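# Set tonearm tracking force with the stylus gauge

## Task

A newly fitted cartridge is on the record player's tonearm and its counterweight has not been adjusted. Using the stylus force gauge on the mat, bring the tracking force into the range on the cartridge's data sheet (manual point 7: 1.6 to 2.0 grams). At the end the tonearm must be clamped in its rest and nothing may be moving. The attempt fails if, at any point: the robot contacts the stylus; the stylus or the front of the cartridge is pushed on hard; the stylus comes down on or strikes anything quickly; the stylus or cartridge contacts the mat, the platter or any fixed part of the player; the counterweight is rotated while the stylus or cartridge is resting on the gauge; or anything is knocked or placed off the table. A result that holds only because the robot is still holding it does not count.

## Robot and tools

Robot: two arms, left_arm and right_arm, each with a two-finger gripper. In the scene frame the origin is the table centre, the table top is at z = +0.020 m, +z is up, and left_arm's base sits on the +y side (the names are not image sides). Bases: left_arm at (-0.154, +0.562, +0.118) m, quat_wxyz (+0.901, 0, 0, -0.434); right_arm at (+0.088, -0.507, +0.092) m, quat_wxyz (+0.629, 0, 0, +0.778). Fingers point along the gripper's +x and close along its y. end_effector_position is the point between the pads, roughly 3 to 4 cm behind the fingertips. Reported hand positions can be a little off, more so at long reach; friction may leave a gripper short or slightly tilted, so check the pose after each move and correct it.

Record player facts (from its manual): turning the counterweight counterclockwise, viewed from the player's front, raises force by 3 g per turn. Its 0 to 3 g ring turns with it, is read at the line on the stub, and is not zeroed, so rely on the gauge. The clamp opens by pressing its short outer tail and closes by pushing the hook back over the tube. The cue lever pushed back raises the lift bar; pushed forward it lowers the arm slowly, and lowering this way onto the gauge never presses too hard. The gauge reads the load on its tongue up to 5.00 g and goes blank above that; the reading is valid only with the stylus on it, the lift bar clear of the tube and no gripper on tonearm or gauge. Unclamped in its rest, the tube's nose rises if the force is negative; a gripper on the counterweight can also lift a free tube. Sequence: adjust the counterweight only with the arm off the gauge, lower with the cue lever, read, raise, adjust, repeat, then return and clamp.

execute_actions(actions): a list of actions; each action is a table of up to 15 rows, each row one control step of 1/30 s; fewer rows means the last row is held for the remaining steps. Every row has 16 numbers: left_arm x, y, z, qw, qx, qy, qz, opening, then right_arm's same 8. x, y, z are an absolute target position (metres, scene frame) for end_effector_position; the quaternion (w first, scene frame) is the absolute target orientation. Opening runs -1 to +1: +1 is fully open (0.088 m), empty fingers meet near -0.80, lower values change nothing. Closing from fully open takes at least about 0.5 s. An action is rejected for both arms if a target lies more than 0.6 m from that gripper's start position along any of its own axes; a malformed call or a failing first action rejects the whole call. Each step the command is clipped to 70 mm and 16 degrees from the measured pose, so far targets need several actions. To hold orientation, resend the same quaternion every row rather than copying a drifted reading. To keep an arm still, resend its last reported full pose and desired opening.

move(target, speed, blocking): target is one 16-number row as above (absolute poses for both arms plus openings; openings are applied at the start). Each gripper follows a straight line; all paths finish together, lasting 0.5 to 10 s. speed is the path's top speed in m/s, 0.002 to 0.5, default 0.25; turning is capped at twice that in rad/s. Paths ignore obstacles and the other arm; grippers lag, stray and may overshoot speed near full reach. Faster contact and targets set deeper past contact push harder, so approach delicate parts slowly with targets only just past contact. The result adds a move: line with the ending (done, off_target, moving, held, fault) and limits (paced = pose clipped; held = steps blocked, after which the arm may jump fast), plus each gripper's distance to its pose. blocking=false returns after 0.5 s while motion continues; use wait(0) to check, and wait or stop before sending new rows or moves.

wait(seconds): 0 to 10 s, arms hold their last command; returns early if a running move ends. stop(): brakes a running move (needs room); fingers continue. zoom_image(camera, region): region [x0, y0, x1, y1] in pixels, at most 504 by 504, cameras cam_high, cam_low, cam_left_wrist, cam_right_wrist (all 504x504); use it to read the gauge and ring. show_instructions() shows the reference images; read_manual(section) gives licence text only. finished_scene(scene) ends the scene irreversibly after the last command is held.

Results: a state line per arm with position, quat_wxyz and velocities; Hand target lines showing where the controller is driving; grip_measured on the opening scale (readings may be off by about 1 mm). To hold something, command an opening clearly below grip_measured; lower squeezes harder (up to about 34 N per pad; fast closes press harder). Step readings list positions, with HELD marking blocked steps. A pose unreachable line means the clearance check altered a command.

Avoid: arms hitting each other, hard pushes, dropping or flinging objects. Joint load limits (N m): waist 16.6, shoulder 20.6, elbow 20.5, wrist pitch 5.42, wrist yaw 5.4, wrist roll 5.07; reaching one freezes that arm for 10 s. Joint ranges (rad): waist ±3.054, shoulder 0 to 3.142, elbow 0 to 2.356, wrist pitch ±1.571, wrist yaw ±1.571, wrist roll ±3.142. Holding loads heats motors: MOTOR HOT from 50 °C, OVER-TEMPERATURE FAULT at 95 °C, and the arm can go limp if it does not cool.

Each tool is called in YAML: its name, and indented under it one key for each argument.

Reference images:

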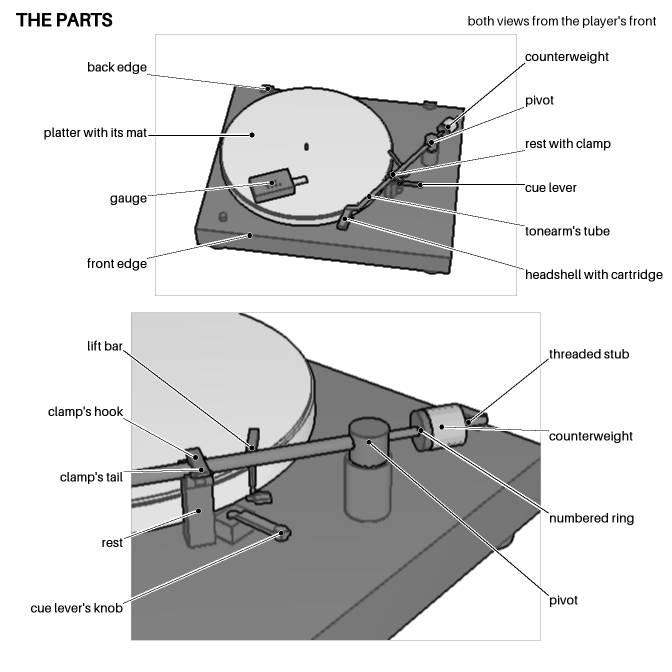

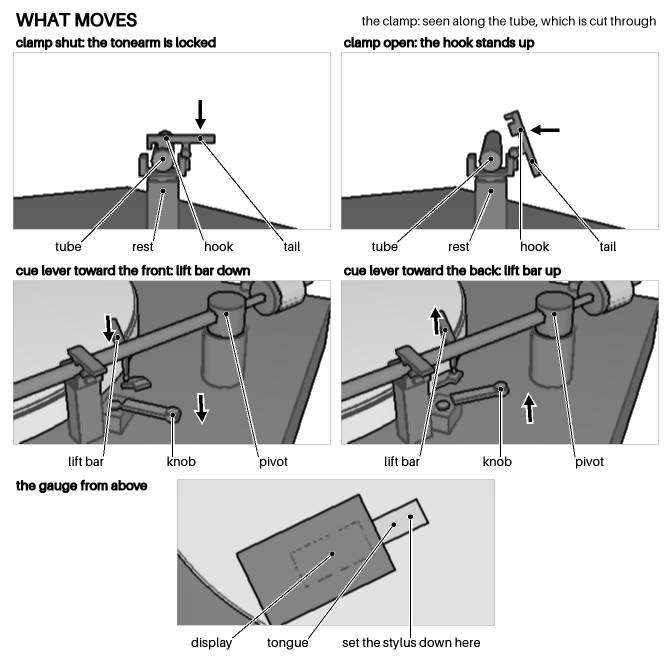

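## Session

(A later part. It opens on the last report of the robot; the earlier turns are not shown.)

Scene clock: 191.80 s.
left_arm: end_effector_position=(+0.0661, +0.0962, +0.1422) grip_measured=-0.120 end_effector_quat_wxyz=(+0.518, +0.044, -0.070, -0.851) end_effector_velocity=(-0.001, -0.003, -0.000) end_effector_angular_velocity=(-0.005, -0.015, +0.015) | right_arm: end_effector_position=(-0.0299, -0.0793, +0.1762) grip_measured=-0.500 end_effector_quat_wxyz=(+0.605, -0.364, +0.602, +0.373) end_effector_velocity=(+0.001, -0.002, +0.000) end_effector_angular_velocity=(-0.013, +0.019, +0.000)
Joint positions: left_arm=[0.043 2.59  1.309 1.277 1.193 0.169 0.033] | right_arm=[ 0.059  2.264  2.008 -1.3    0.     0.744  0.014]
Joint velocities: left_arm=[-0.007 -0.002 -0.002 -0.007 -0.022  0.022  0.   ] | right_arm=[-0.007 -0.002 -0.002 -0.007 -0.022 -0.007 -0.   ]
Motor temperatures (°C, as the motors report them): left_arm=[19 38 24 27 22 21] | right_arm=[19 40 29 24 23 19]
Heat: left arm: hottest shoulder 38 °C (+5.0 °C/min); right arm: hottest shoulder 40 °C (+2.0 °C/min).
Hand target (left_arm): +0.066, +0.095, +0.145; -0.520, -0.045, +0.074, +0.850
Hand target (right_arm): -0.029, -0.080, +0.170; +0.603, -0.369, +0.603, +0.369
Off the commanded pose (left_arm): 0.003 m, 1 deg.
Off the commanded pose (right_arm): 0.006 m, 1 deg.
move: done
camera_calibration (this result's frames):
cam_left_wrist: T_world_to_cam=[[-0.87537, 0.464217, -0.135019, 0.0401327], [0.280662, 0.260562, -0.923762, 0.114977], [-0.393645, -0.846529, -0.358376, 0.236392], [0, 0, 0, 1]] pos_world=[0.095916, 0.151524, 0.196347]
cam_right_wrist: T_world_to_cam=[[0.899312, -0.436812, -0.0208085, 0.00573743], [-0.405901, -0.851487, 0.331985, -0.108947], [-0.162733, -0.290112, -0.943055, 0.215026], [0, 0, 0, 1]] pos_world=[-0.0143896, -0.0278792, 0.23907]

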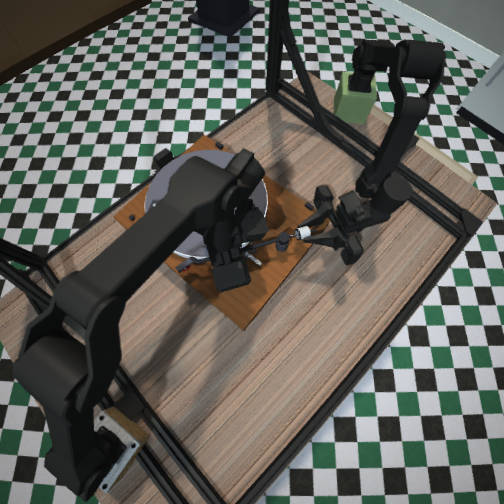

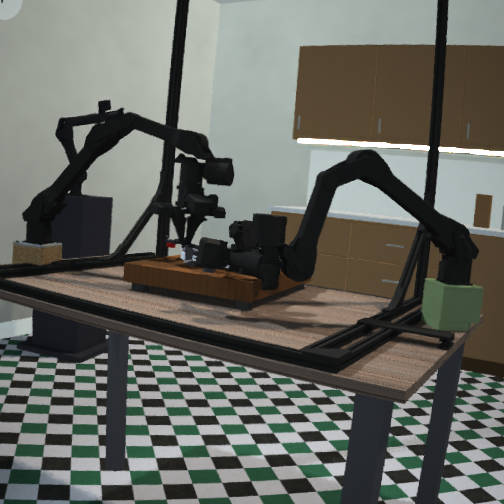

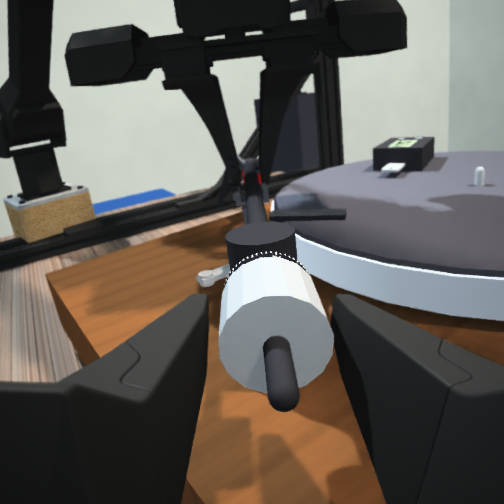

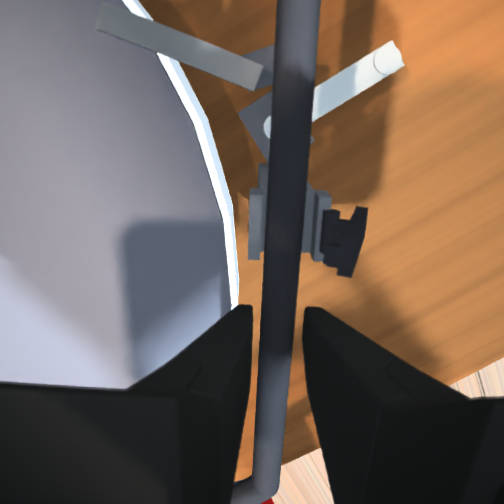

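Works nicely. Continue, testing on each return.

move:
  target: [0.0655,0.0955,0.146,0.473,-0.221,0.361,-0.773,-0.4,-0.029,-0.080,0.175,0.603,-0.369,0.603,0.369,-0.66]
  speed: 0.4

move:
  target: [0.0655,0.0955,0.146,0.52,0.0455,-0.0743,-0.85,-0.1,-0.029,-0.080,0.175,0.603,-0.369,0.603,0.369,-0.5]
  speed: 0.4

move:
  target: [0.0655,0.0955,0.146,0.473,-0.221,0.361,-0.773,-0.4,-0.029,-0.080,0.175,0.603,-0.369,0.603,0.369,-0.66]
  speed: 0.4

move:
  target: [0.0655,0.0955,0.146,0.52,0.0455,-0.0743,-0.85,-0.1,-0.029,-0.080,0.175,0.603,-0.369,0.603,0.369,-0.5]
  speed: 0.4

Scene clock: 202.20 s.
left_arm: end_effector_position=(+0.0661, +0.0974, +0.1436) grip_measured=-0.258 end_effector_quat_wxyz=(+0.470, -0.218, +0.364, -0.774) end_effector_velocity=(-0.004, -0.001, -0.002) end_effector_angular_velocity=(+0.012, +0.021, +0.000) | right_arm: end_effector_position=(-0.0283, -0.0800, +0.1769) grip_measured=-0.601 end_effector_quat_wxyz=(+0.605, -0.366, +0.602, +0.371) end_effector_velocity=(-0.001, -0.006, +0.002) end_effector_angular_velocity=(-0.022, +0.017, +0.005)
Joint positions: left_arm=[ 0.045  2.583  1.305  1.268  1.2   -0.867  0.026] | right_arm=[ 0.056  2.265  2.012 -1.31   0.002  0.741  0.01 ]
Joint velocities: left_arm=[-0.007  0.002 -0.007  0.007 -0.007 -0.022 -0.   ] | right_arm=[-0.002 -0.007 -0.002 -0.022 -0.022 -0.007 -0.   ]
Motor temperatures (°C, as the motors report them): left_arm=[19 39 24 27 22 21] | right_arm=[19 41 29 24 23 19]
Heat: left arm: hottest shoulder 39 °C (+5.1 °C/min); right arm: hottest shoulder 41 °C (+3.0 °C/min).
Hand target (left_arm): +0.066, +0.096, +0.146; -0.473, +0.221, -0.361, +0.773
Hand target (right_arm): -0.029, -0.080, +0.175; +0.603, -0.369, +0.603, +0.369
Off the commanded pose (left_arm): 0.003 m, 1 deg.
Off the commanded pose (right_arm): 0.002 m, 1 deg.
move: done
camera_calibration (this result's frames):
cam_left_wrist: T_world_to_cam=[[-0.542657, 0.29226, 0.787469, -0.0979375], [-0.482346, 0.659093, -0.577008, 0.0777336], [-0.687652, -0.69295, -0.216691, 0.221989], [0, 0, 0, 1]] pos_world=[0.136999, 0.131217, 0.170079]
cam_right_wrist: T_world_to_cam=[[0.899531, -0.43658, -0.0155747, 0.00315943], [-0.406725, -0.849964, 0.334867, -0.109566], [-0.159434, -0.294889, -0.942137, 0.215306], [0, 0, 0, 1]] pos_world=[-0.0130782, -0.0282568, 0.239587]

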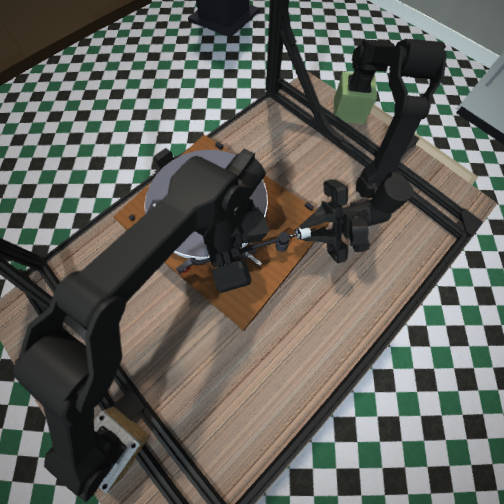

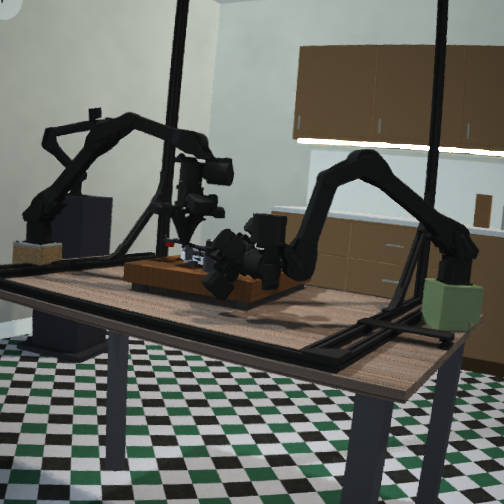

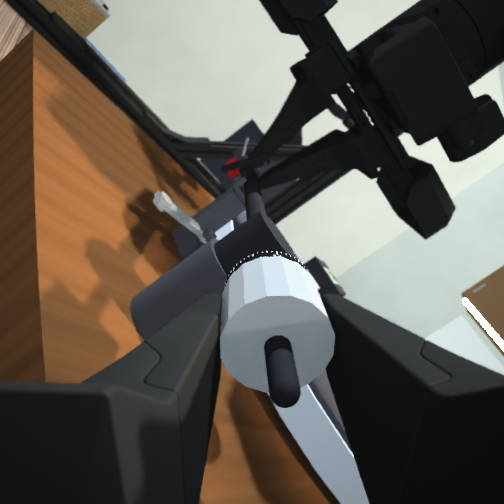

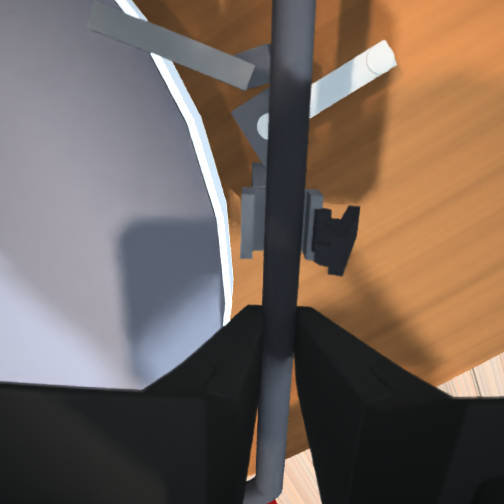

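Scene clock: 204.07 s.
left_arm: end_effector_position=(+0.0657, +0.0963, +0.1446) grip_measured=-0.100 end_effector_quat_wxyz=(+0.518, +0.044, -0.072, -0.851) end_effector_velocity=(-0.002, +0.000, -0.002) end_effector_angular_velocity=(+0.013, +0.008, -0.010) | right_arm: end_effector_position=(-0.0281, -0.0809, +0.1770) grip_measured=-0.500 end_effector_quat_wxyz=(+0.605, -0.368, +0.602, +0.370) end_effector_velocity=(-0.002, +0.000, +0.000) end_effector_angular_velocity=(+0.001, +0.023, +0.005)
Joint positions: left_arm=[0.043 2.583 1.305 1.278 1.193 0.169 0.034] | right_arm=[ 0.056  2.265  2.013 -1.314  0.002  0.741  0.014]
Joint velocities: left_arm=[-0.002 -0.002 -0.002 -0.022  0.007  0.007  0.   ] | right_arm=[-0.002 -0.002 -0.002  0.007 -0.022 -0.007 -0.   ]
Motor temperatures (°C, as the motors report them): left_arm=[19 39 24 27 22 21] | right_arm=[19 41 29 24 23 19]
Heat: left arm: hottest shoulder 39 °C (+5.1 °C/min); right arm: hottest shoulder 41 °C (+3.1 °C/min).
Hand target (left_arm): +0.065, +0.095, +0.146; -0.520, -0.045, +0.074, +0.850
Hand target (right_arm): -0.029, -0.080, +0.175; +0.603, -0.369, +0.603, +0.369
Off the commanded pose (left_arm): 0.002 m, 0 deg.
Off the commanded pose (right_arm): 0.002 m, 0 deg.
move: done
camera_calibration (this result's frames):
cam_left_wrist: T_world_to_cam=[[-0.874897, 0.464181, -0.138169, 0.0404992], [0.282761, 0.257958, -0.923853, 0.117389], [-0.393193, -0.847345, -0.356939, 0.237063], [0, 0, 0, 1]] pos_world=[0.0954514, 0.151794, 0.198663]
cam_right_wrist: T_world_to_cam=[[0.899546, -0.436637, -0.0128097, 0.00206468], [-0.407098, -0.848603, 0.337853, -0.110676], [-0.158389, -0.298699, -0.941112, 0.214709], [0, 0, 0, 1]] pos_world=[-0.0129059, -0.0288855, 0.239484]

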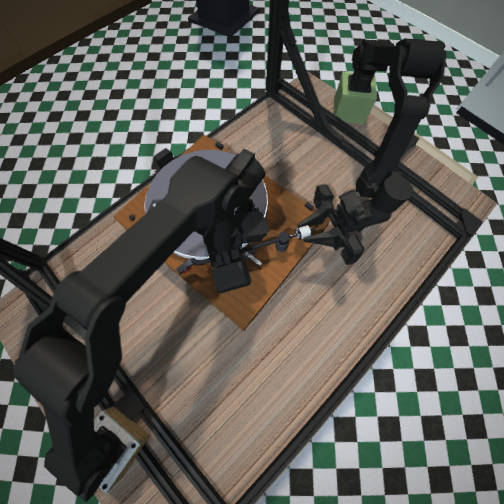

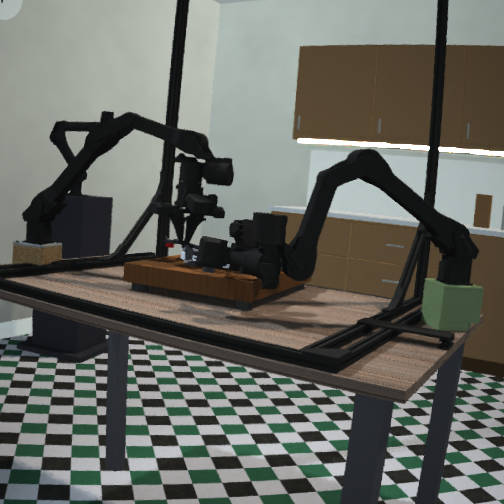

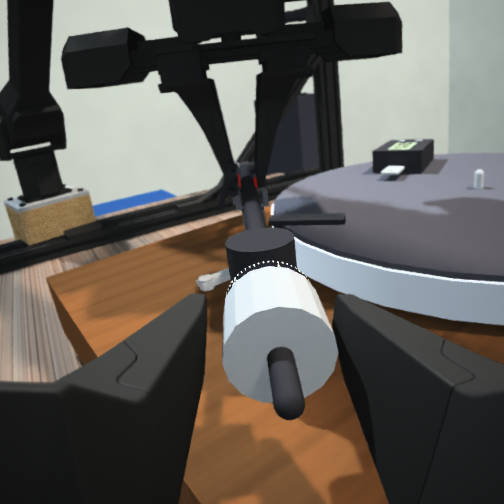

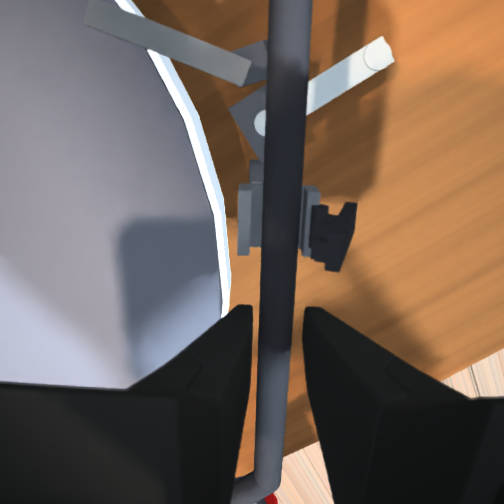

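Scene clock: 205.93 s.
left_arm: end_effector_position=(+0.0670, +0.0968, +0.1453) grip_measured=-0.254 end_effector_quat_wxyz=(+0.472, -0.219, +0.362, -0.773) end_effector_velocity=(-0.002, -0.003, +0.003) end_effector_angular_velocity=(+0.008, +0.024, +0.000) | right_arm: end_effector_position=(-0.0280, -0.0812, +0.1770) grip_measured=-0.601 end_effector_quat_wxyz=(+0.604, -0.368, +0.602, +0.370) end_effector_velocity=(+0.000, -0.001, +0.002) end_effector_angular_velocity=(-0.004, +0.006, +0.005)
Joint positions: left_arm=[ 0.045  2.579  1.305  1.267  1.194 -0.867  0.027] | right_arm=[ 0.056  2.265  2.013 -1.315  0.003  0.74   0.01 ]
Joint velocities: left_arm=[-0.007 -0.002  0.002  0.007 -0.007 -0.037  0.   ] | right_arm=[-0.002 -0.002  0.002 -0.007 -0.007 -0.007 -0.   ]
Motor temperatures (°C, as the motors report them): left_arm=[19 39 24 27 22 21] | right_arm=[19 41 29 24 23 19]
Heat: left arm: hottest shoulder 39 °C (+5.0 °C/min); right arm: hottest shoulder 41 °C (+3.0 °C/min).
Hand target (left_arm): +0.066, +0.095, +0.146; -0.473, +0.221, -0.361, +0.773
Hand target (right_arm): -0.029, -0.080, +0.175; +0.603, -0.369, +0.603, +0.369
Off the commanded pose (left_arm): 0.002 m, 0 deg.
Off the commanded pose (right_arm): 0.003 m, 0 deg.
move: done
camera_calibration (this result's frames):
cam_left_wrist: T_world_to_cam=[[-0.545935, 0.290928, 0.785695, -0.0979778], [-0.484923, 0.655016, -0.579486, 0.0805182], [-0.683231, -0.697363, -0.216518, 0.222696], [0, 0, 0, 1]] pos_world=[0.137708, 0.131063, 0.171857]
cam_right_wrist: T_world_to_cam=[[0.900219, -0.435278, -0.0117622, 0.00180069], [-0.406033, -0.848883, 0.33843, -0.110914], [-0.157296, -0.299886, -0.940918, 0.21456], [0, 0, 0, 1]] pos_world=[-0.0129062, -0.0290253, 0.239441]

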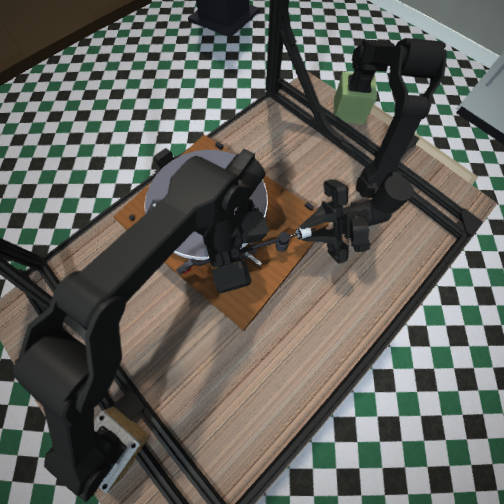

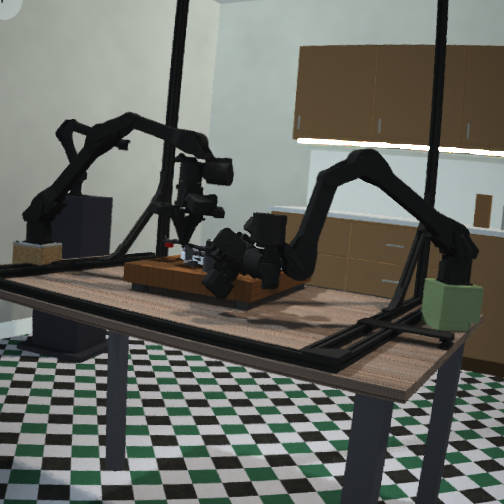

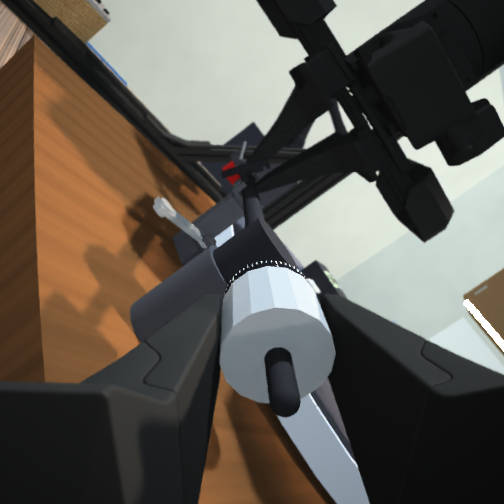

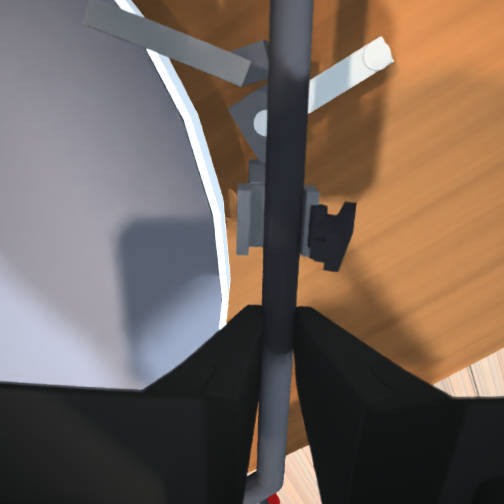

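Scene clock: 207.80 s.
left_arm: end_effector_position=(+0.0661, +0.0962, +0.1464) grip_measured=-0.100 end_effector_quat_wxyz=(+0.518, +0.044, -0.074, -0.851) end_effector_velocity=(-0.000, -0.001, -0.000) end_effector_angular_velocity=(+0.002, -0.002, +0.005) | right_arm: end_effector_position=(-0.0280, -0.0812, +0.1769) grip_measured=-0.500 end_effector_quat_wxyz=(+0.604, -0.369, +0.602, +0.370) end_effector_velocity=(-0.000, +0.001, +0.000) end_effector_angular_velocity=(+0.005, +0.009, +0.020)
Joint positions: left_arm=[0.043 2.579 1.305 1.278 1.193 0.169 0.034] | right_arm=[ 0.056  2.265  2.013 -1.315  0.003  0.739  0.014]
Joint velocities: left_arm=[-0.002 -0.002 -0.002 -0.007 -0.007  0.007  0.   ] | right_arm=[-0.002 -0.002 -0.002  0.007 -0.007 -0.022 -0.   ]
Motor temperatures (°C, as the motors report them): left_arm=[19 39 24 27 22 21] | right_arm=[19 41 30 24 23 19]
Heat: left arm: hottest shoulder 39 °C (+5.1 °C/min); right arm: hottest shoulder 41 °C (+3.0 °C/min).
Hand target (left_arm): +0.066, +0.096, +0.146; -0.520, -0.045, +0.074, +0.850
Hand target (right_arm): -0.029, -0.080, +0.175; +0.603, -0.369, +0.603, +0.369
Off the commanded pose (left_arm): 0.001 m, 0 deg.
Off the commanded pose (right_arm): 0.002 m, 0 deg.
move: done
camera_calibration (this result's frames):
cam_left_wrist: T_world_to_cam=[[-0.874759, 0.463485, -0.141342, 0.0416518], [0.284746, 0.255673, -0.923878, 0.119044], [-0.392067, -0.848418, -0.355628, 0.237561], [0, 0, 0, 1]] pos_world=[0.0956777, 0.151809, 0.200352]
cam_right_wrist: T_world_to_cam=[[0.900387, -0.434939, -0.0115098, 0.00178174], [-0.405744, -0.848913, 0.338702, -0.110906], [-0.157085, -0.300293, -0.940823, 0.214363], [0, 0, 0, 1]] pos_world=[-0.0129306, -0.0290033, 0.239262]

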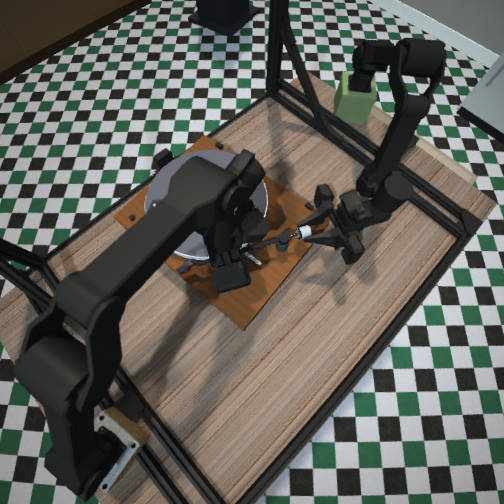

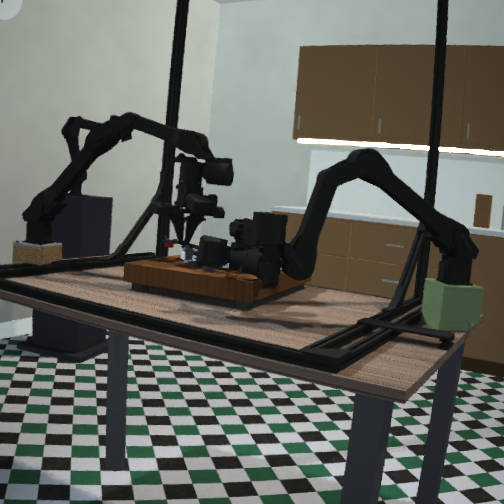

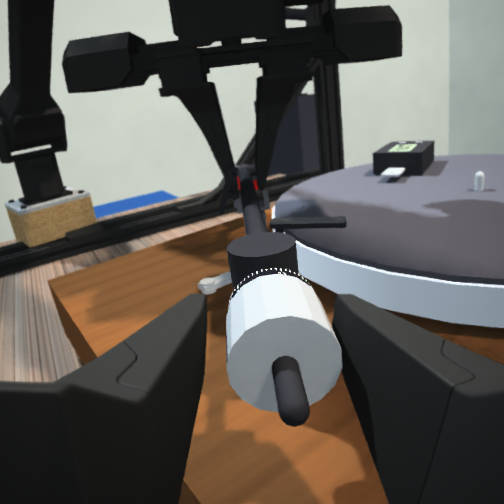

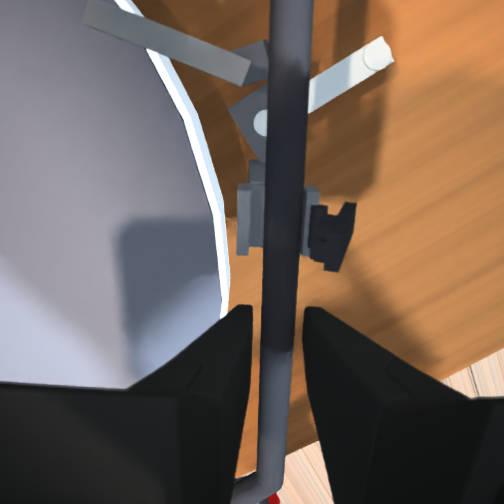

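Off-centre; recentre.

move:
  target: [0.0635,0.0985,0.141,0.52,0.0455,-0.0743,-0.85,0,-0.031,-0.079,0.175,0.603,-0.369,0.603,0.369,-0.5]
  speed: 0.01

move:
  target: [0.0645,0.098,0.143,0.473,-0.221,0.361,-0.773,-0.4,-0.031,-0.079,0.175,0.603,-0.369,0.603,0.369,-0.66]
  speed: 0.4

move:
  target: [0.0645,0.098,0.143,0.52,0.0455,-0.0743,-0.85,-0.05,-0.031,-0.079,0.175,0.603,-0.369,0.603,0.369,-0.5]
  speed: 0.4

Scene clock: 213.83 s.
left_arm: end_effector_position=(+0.0651, +0.0974, +0.1466) grip_measured=+0.000 end_effector_quat_wxyz=(+0.518, +0.046, -0.080, -0.850) end_effector_velocity=(+0.002, +0.000, -0.000) end_effector_angular_velocity=(+0.009, +0.011, +0.010) | right_arm: end_effector_position=(-0.0287, -0.0798, +0.1792) grip_measured=-0.500 end_effector_quat_wxyz=(+0.605, -0.367, +0.601, +0.372) end_effector_velocity=(-0.004, -0.003, -0.002) end_effector_angular_velocity=(-0.018, +0.018, +0.025)
Joint positions: left_arm=[0.043 2.579 1.298 1.294 1.193 0.172 0.039] | right_arm=[ 0.057  2.266  2.022 -1.318  0.003  0.74   0.015]
Joint velocities: left_arm=[ 0.002 -0.002 -0.002 -0.007 -0.007 -0.007 -0.   ] | right_arm=[ 0.002  0.002 -0.002 -0.007 -0.022 -0.022 -0.   ]
Motor temperatures (°C, as the motors report them): left_arm=[19 40 24 27 22 21] | right_arm=[19 41 30 24 23 19]
Heat: left arm: hottest shoulder 40 °C (+6.1 °C/min); right arm: hottest shoulder 41 °C (+2.0 °C/min).
Hand target (left_arm): +0.064, +0.099, +0.141; -0.520, -0.046, +0.074, +0.850
Hand target (right_arm): -0.031, -0.079, +0.175; +0.603, -0.369, +0.603, +0.369
Off the commanded pose (left_arm): 0.006 m, 1 deg.
Off the commanded pose (right_arm): 0.005 m, 1 deg.
move: done
camera_calibration (this result's frames):
cam_left_wrist: T_world_to_cam=[[-0.873657, 0.461922, -0.15281, 0.0420354], [0.292703, 0.248114, -0.923452, 0.119367], [-0.388649, -0.851509, -0.351973, 0.237777], [0, 0, 0, 1]] pos_world=[0.0941974, 0.153436, 0.200344]
cam_right_wrist: T_world_to_cam=[[0.900529, -0.43451, -0.015777, 0.00386009], [-0.404841, -0.851171, 0.334083, -0.110162], [-0.158591, -0.294464, -0.942412, 0.217577], [0, 0, 0, 1]] pos_world=[-0.0135685, -0.028021, 0.241911]

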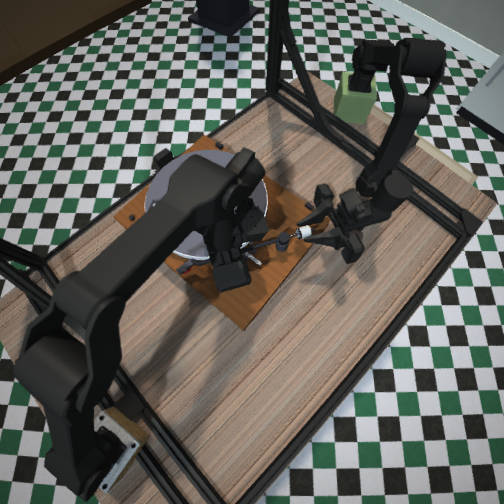

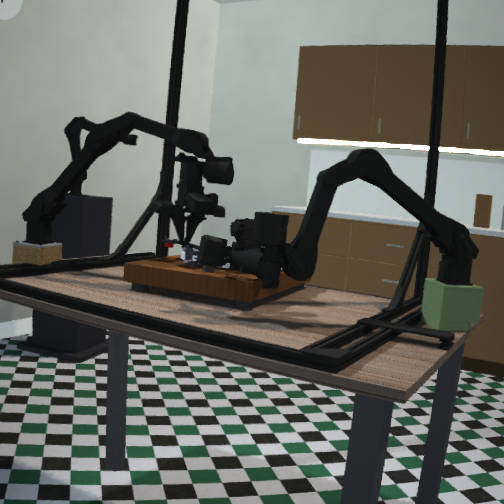

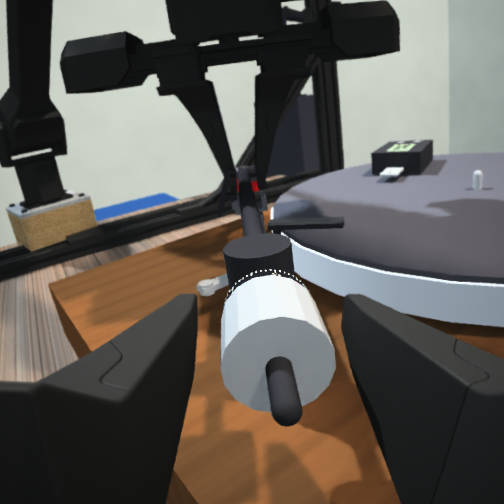

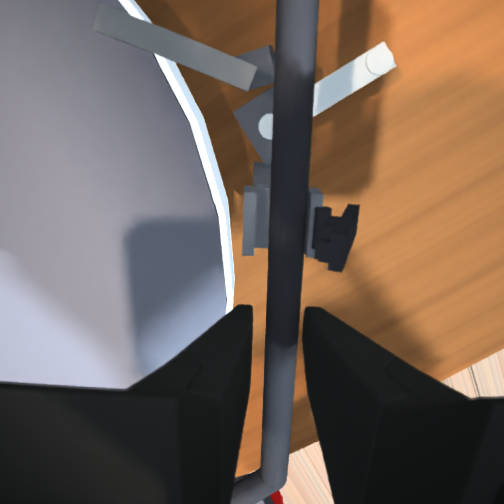

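Scene clock: 215.73 s.
left_arm: end_effector_position=(+0.0682, +0.0971, +0.1459) grip_measured=-0.251 end_effector_quat_wxyz=(+0.478, -0.221, +0.356, -0.772) end_effector_velocity=(-0.003, +0.000, -0.001) end_effector_angular_velocity=(+0.008, +0.018, -0.010) | right_arm: end_effector_position=(-0.0273, -0.0805, +0.1790) grip_measured=-0.614 end_effector_quat_wxyz=(+0.606, -0.369, +0.600, +0.370) end_effector_velocity=(+0.004, +0.001, +0.001) end_effector_angular_velocity=(+0.009, -0.005, -0.000)
Joint positions: left_arm=[ 0.046  2.578  1.298  1.282  1.181 -0.867  0.027] | right_arm=[ 0.056  2.266  2.022 -1.323  0.008  0.74   0.009]
Joint velocities: left_arm=[-0.002  0.002 -0.002  0.007  0.007 -0.022  0.   ] | right_arm=[-0.007 -0.007 -0.007  0.007  0.007 -0.007  0.   ]
Motor temperatures (°C, as the motors report them): left_arm=[19 40 24 27 22 21] | right_arm=[19 41 30 24 23 19]
Heat: left arm: hottest shoulder 40 °C (+6.1 °C/min); right arm: hottest shoulder 41 °C (+2.0 °C/min).
Hand target (left_arm): +0.065, +0.098, +0.143; -0.473, +0.221, -0.361, +0.773
Hand target (right_arm): -0.031, -0.079, +0.175; +0.603, -0.369, +0.603, +0.369
Off the commanded pose (left_arm): 0.005 m, 1 deg.
Off the commanded pose (right_arm): 0.006 m, 1 deg.
move: done
camera_calibration (this result's frames):
cam_left_wrist: T_world_to_cam=[[-0.555031, 0.288671, 0.780135, -0.0962723], [-0.490361, 0.644026, -0.587177, 0.0837473], [-0.671927, -0.708449, -0.215901, 0.224105], [0, 0, 0, 1]] pos_world=[0.138215, 0.132623, 0.172665]
cam_right_wrist: T_world_to_cam=[[0.900261, -0.435274, -0.00824203, 0.000863911], [-0.407715, -0.849598, 0.334593, -0.110225], [-0.152642, -0.29786, -0.942327, 0.217296], [0, 0, 0, 1]] pos_world=[-0.0125495, -0.0285467, 0.241651]

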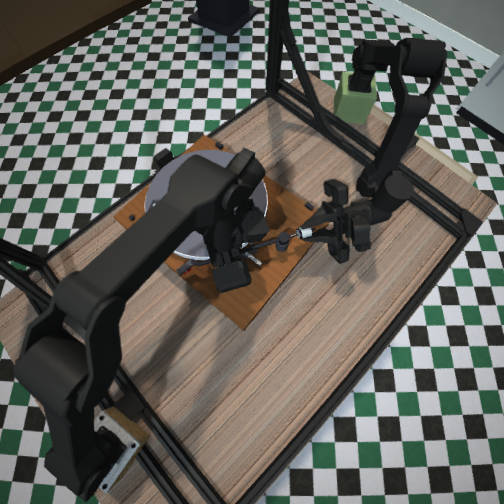

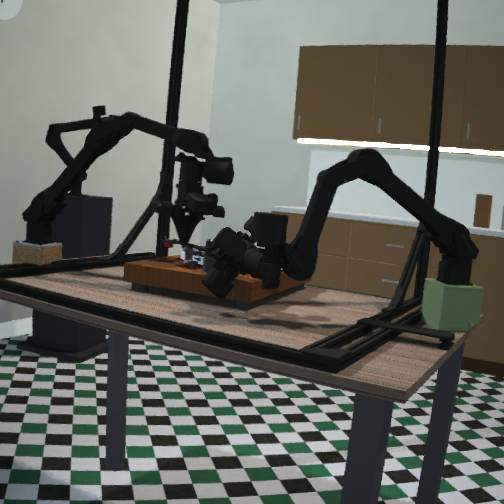

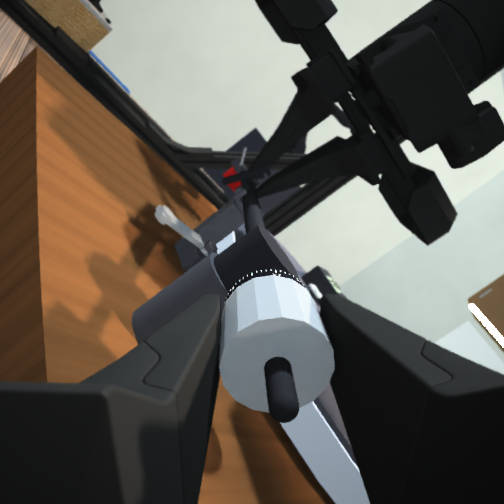

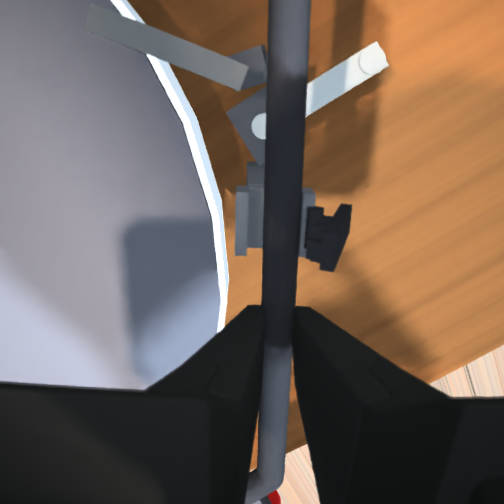

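Scene clock: 217.57 s.
left_arm: end_effector_position=(+0.0671, +0.0974, +0.1448) grip_measured=-0.050 end_effector_quat_wxyz=(+0.523, +0.045, -0.076, -0.848) end_effector_velocity=(-0.001, -0.003, -0.002) end_effector_angular_velocity=(+0.000, -0.018, +0.015) | right_arm: end_effector_position=(-0.0283, -0.0808, +0.1790) grip_measured=-0.500 end_effector_quat_wxyz=(+0.604, -0.368, +0.601, +0.370) end_effector_velocity=(-0.002, -0.003, +0.002) end_effector_angular_velocity=(-0.008, +0.021, +0.005)
Joint positions: left_arm=[0.045 2.583 1.298 1.294 1.183 0.168 0.037] | right_arm=[ 0.057  2.266  2.022 -1.323  0.004  0.74   0.014]
Joint velocities: left_arm=[-0.007 -0.002 -0.002 -0.022 -0.022  0.037 -0.   ] | right_arm=[-0.002 -0.007 -0.002 -0.007 -0.022 -0.007 -0.   ]
Motor temperatures (°C, as the motors report them): left_arm=[19 40 24 27 22 21] | right_arm=[19 41 30 24 23 19]
Heat: left arm: hottest shoulder 40 °C (+6.1 °C/min); right arm: hottest shoulder 41 °C (+2.0 °C/min).
Hand target (left_arm): +0.064, +0.098, +0.143; -0.520, -0.045, +0.074, +0.850
Hand target (right_arm): -0.031, -0.079, +0.175; +0.603, -0.369, +0.603, +0.369
Off the commanded pose (left_arm): 0.003 m, 1 deg.
Off the commanded pose (right_arm): 0.005 m, 0 deg.
move: done
camera_calibration (this result's frames):
cam_left_wrist: T_world_to_cam=[[-0.879812, 0.452621, -0.145138, 0.0436914], [0.284064, 0.255867, -0.924034, 0.116999], [-0.381102, -0.854205, -0.353689, 0.23789], [0, 0, 0, 1]] pos_world=[0.0958653, 0.153495, 0.198591]
cam_right_wrist: T_world_to_cam=[[0.900556, -0.434582, -0.0116895, 0.00231832], [-0.405568, -0.849508, 0.337417, -0.111295], [-0.156566, -0.299123, -0.941283, 0.21666], [0, 0, 0, 1]] pos_world=[-0.0133037, -0.0287303, 0.241518]

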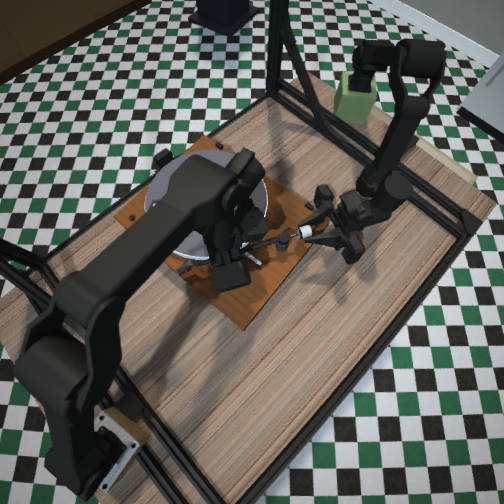

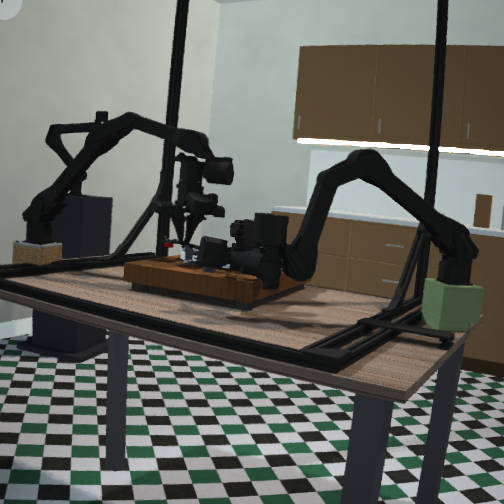

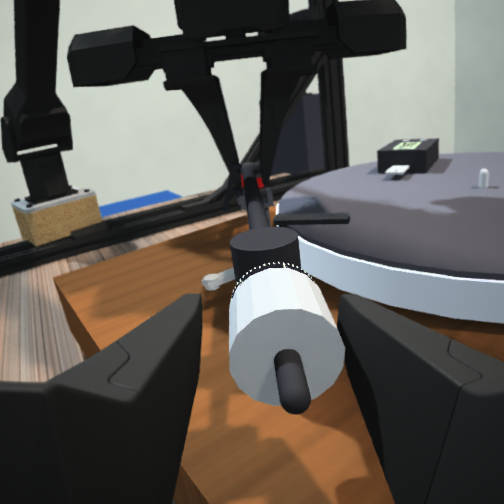

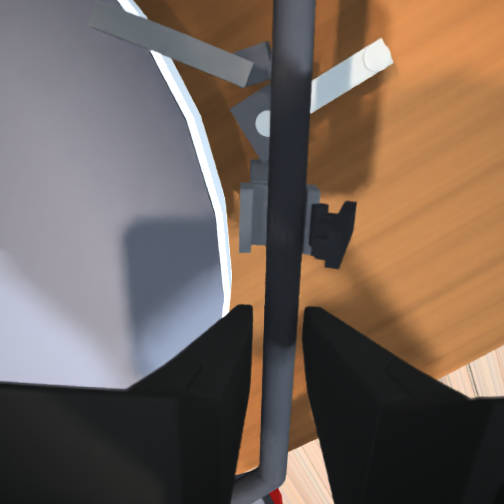

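move:
  target: [0.064,0.102,0.139,0.52,0.0455,-0.0743,-0.85,0,-0.032,-0.078,0.169,0.603,-0.369,0.603,0.369,-0.5]
  speed: 0.01

Scene clock: 225.90 s.
left_arm: end_effector_position=(+0.0651, +0.0992, +0.1440) grip_measured=+0.000 end_effector_quat_wxyz=(+0.521, +0.046, -0.079, -0.848) end_effector_velocity=(-0.001, +0.000, +0.000) end_effector_angular_velocity=(+0.001, +0.005, +0.005) | right_arm: end_effector_position=(-0.0301, -0.0773, +0.1774) grip_measured=-0.500 end_effector_quat_wxyz=(+0.606, -0.364, +0.600, +0.375) end_effector_velocity=(+0.001, -0.002, -0.004) end_effector_angular_velocity=(-0.018, +0.002, +0.020)
Joint positions: left_arm=[0.045 2.583 1.288 1.307 1.188 0.172 0.039] | right_arm=[ 0.059  2.27   2.023 -1.306  0.004  0.741  0.015]
Joint velocities: left_arm=[-0.002 -0.002 -0.007  0.007 -0.007 -0.007 -0.   ] | right_arm=[-0.002  0.007 -0.002 -0.007 -0.007 -0.022 -0.   ]
Motor temperatures (°C, as the motors report them): left_arm=[19 40 24 27 22 21] | right_arm=[19 41 31 24 23 19]
Heat: left arm: hottest shoulder 40 °C (+5.1 °C/min); right arm: hottest shoulder 41 °C (+2.0 °C/min).
Hand target (left_arm): +0.064, +0.102, +0.139; -0.520, -0.045, +0.074, +0.850
Hand target (right_arm): -0.032, -0.078, +0.169; +0.603, -0.369, +0.603, +0.369
Off the commanded pose (left_arm): 0.006 m, 1 deg.
Off the commanded pose (right_arm): 0.009 m, 1 deg.
move: off_target (right_arm)
camera_calibration (this result's frames):
cam_left_wrist: T_world_to_cam=[[-0.876943, 0.456022, -0.151709, 0.0413959], [0.290172, 0.250769, -0.923534, 0.1164], [-0.383108, -0.853908, -0.352235, 0.238358], [0, 0, 0, 1]] pos_world=[0.0938425, 0.155469, 0.197738]
cam_right_wrist: T_world_to_cam=[[0.900828, -0.43368, -0.0207398, 0.00714982], [-0.403699, -0.854219, 0.327624, -0.107103], [-0.1598, -0.28676, -0.944581, 0.217312], [0, 0, 0, 1]] pos_world=[-0.0149516, -0.0260722, 0.240506]

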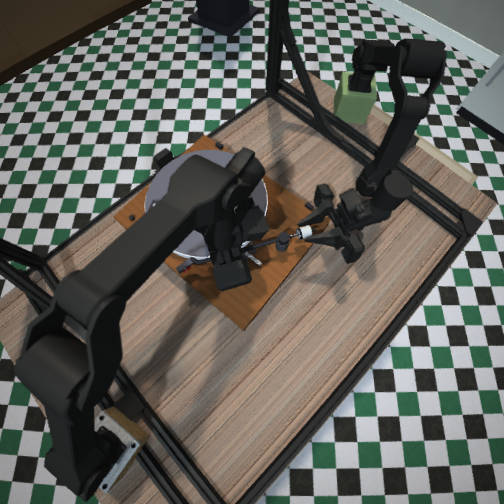

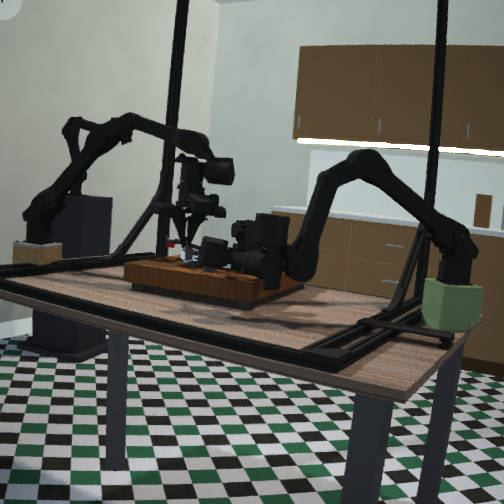

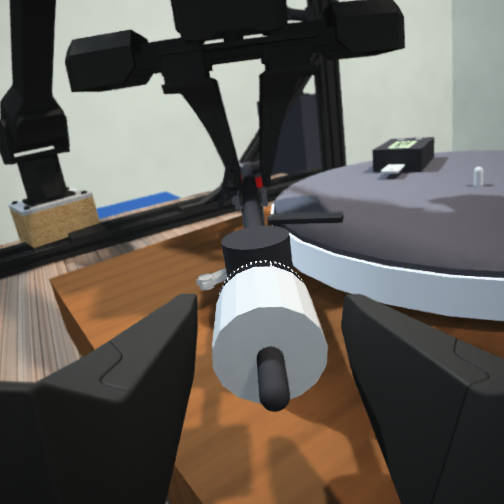

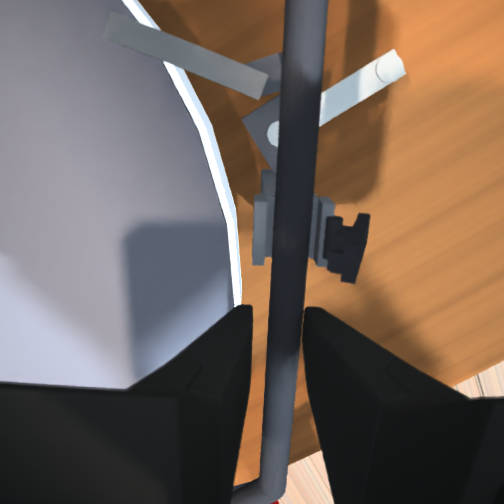

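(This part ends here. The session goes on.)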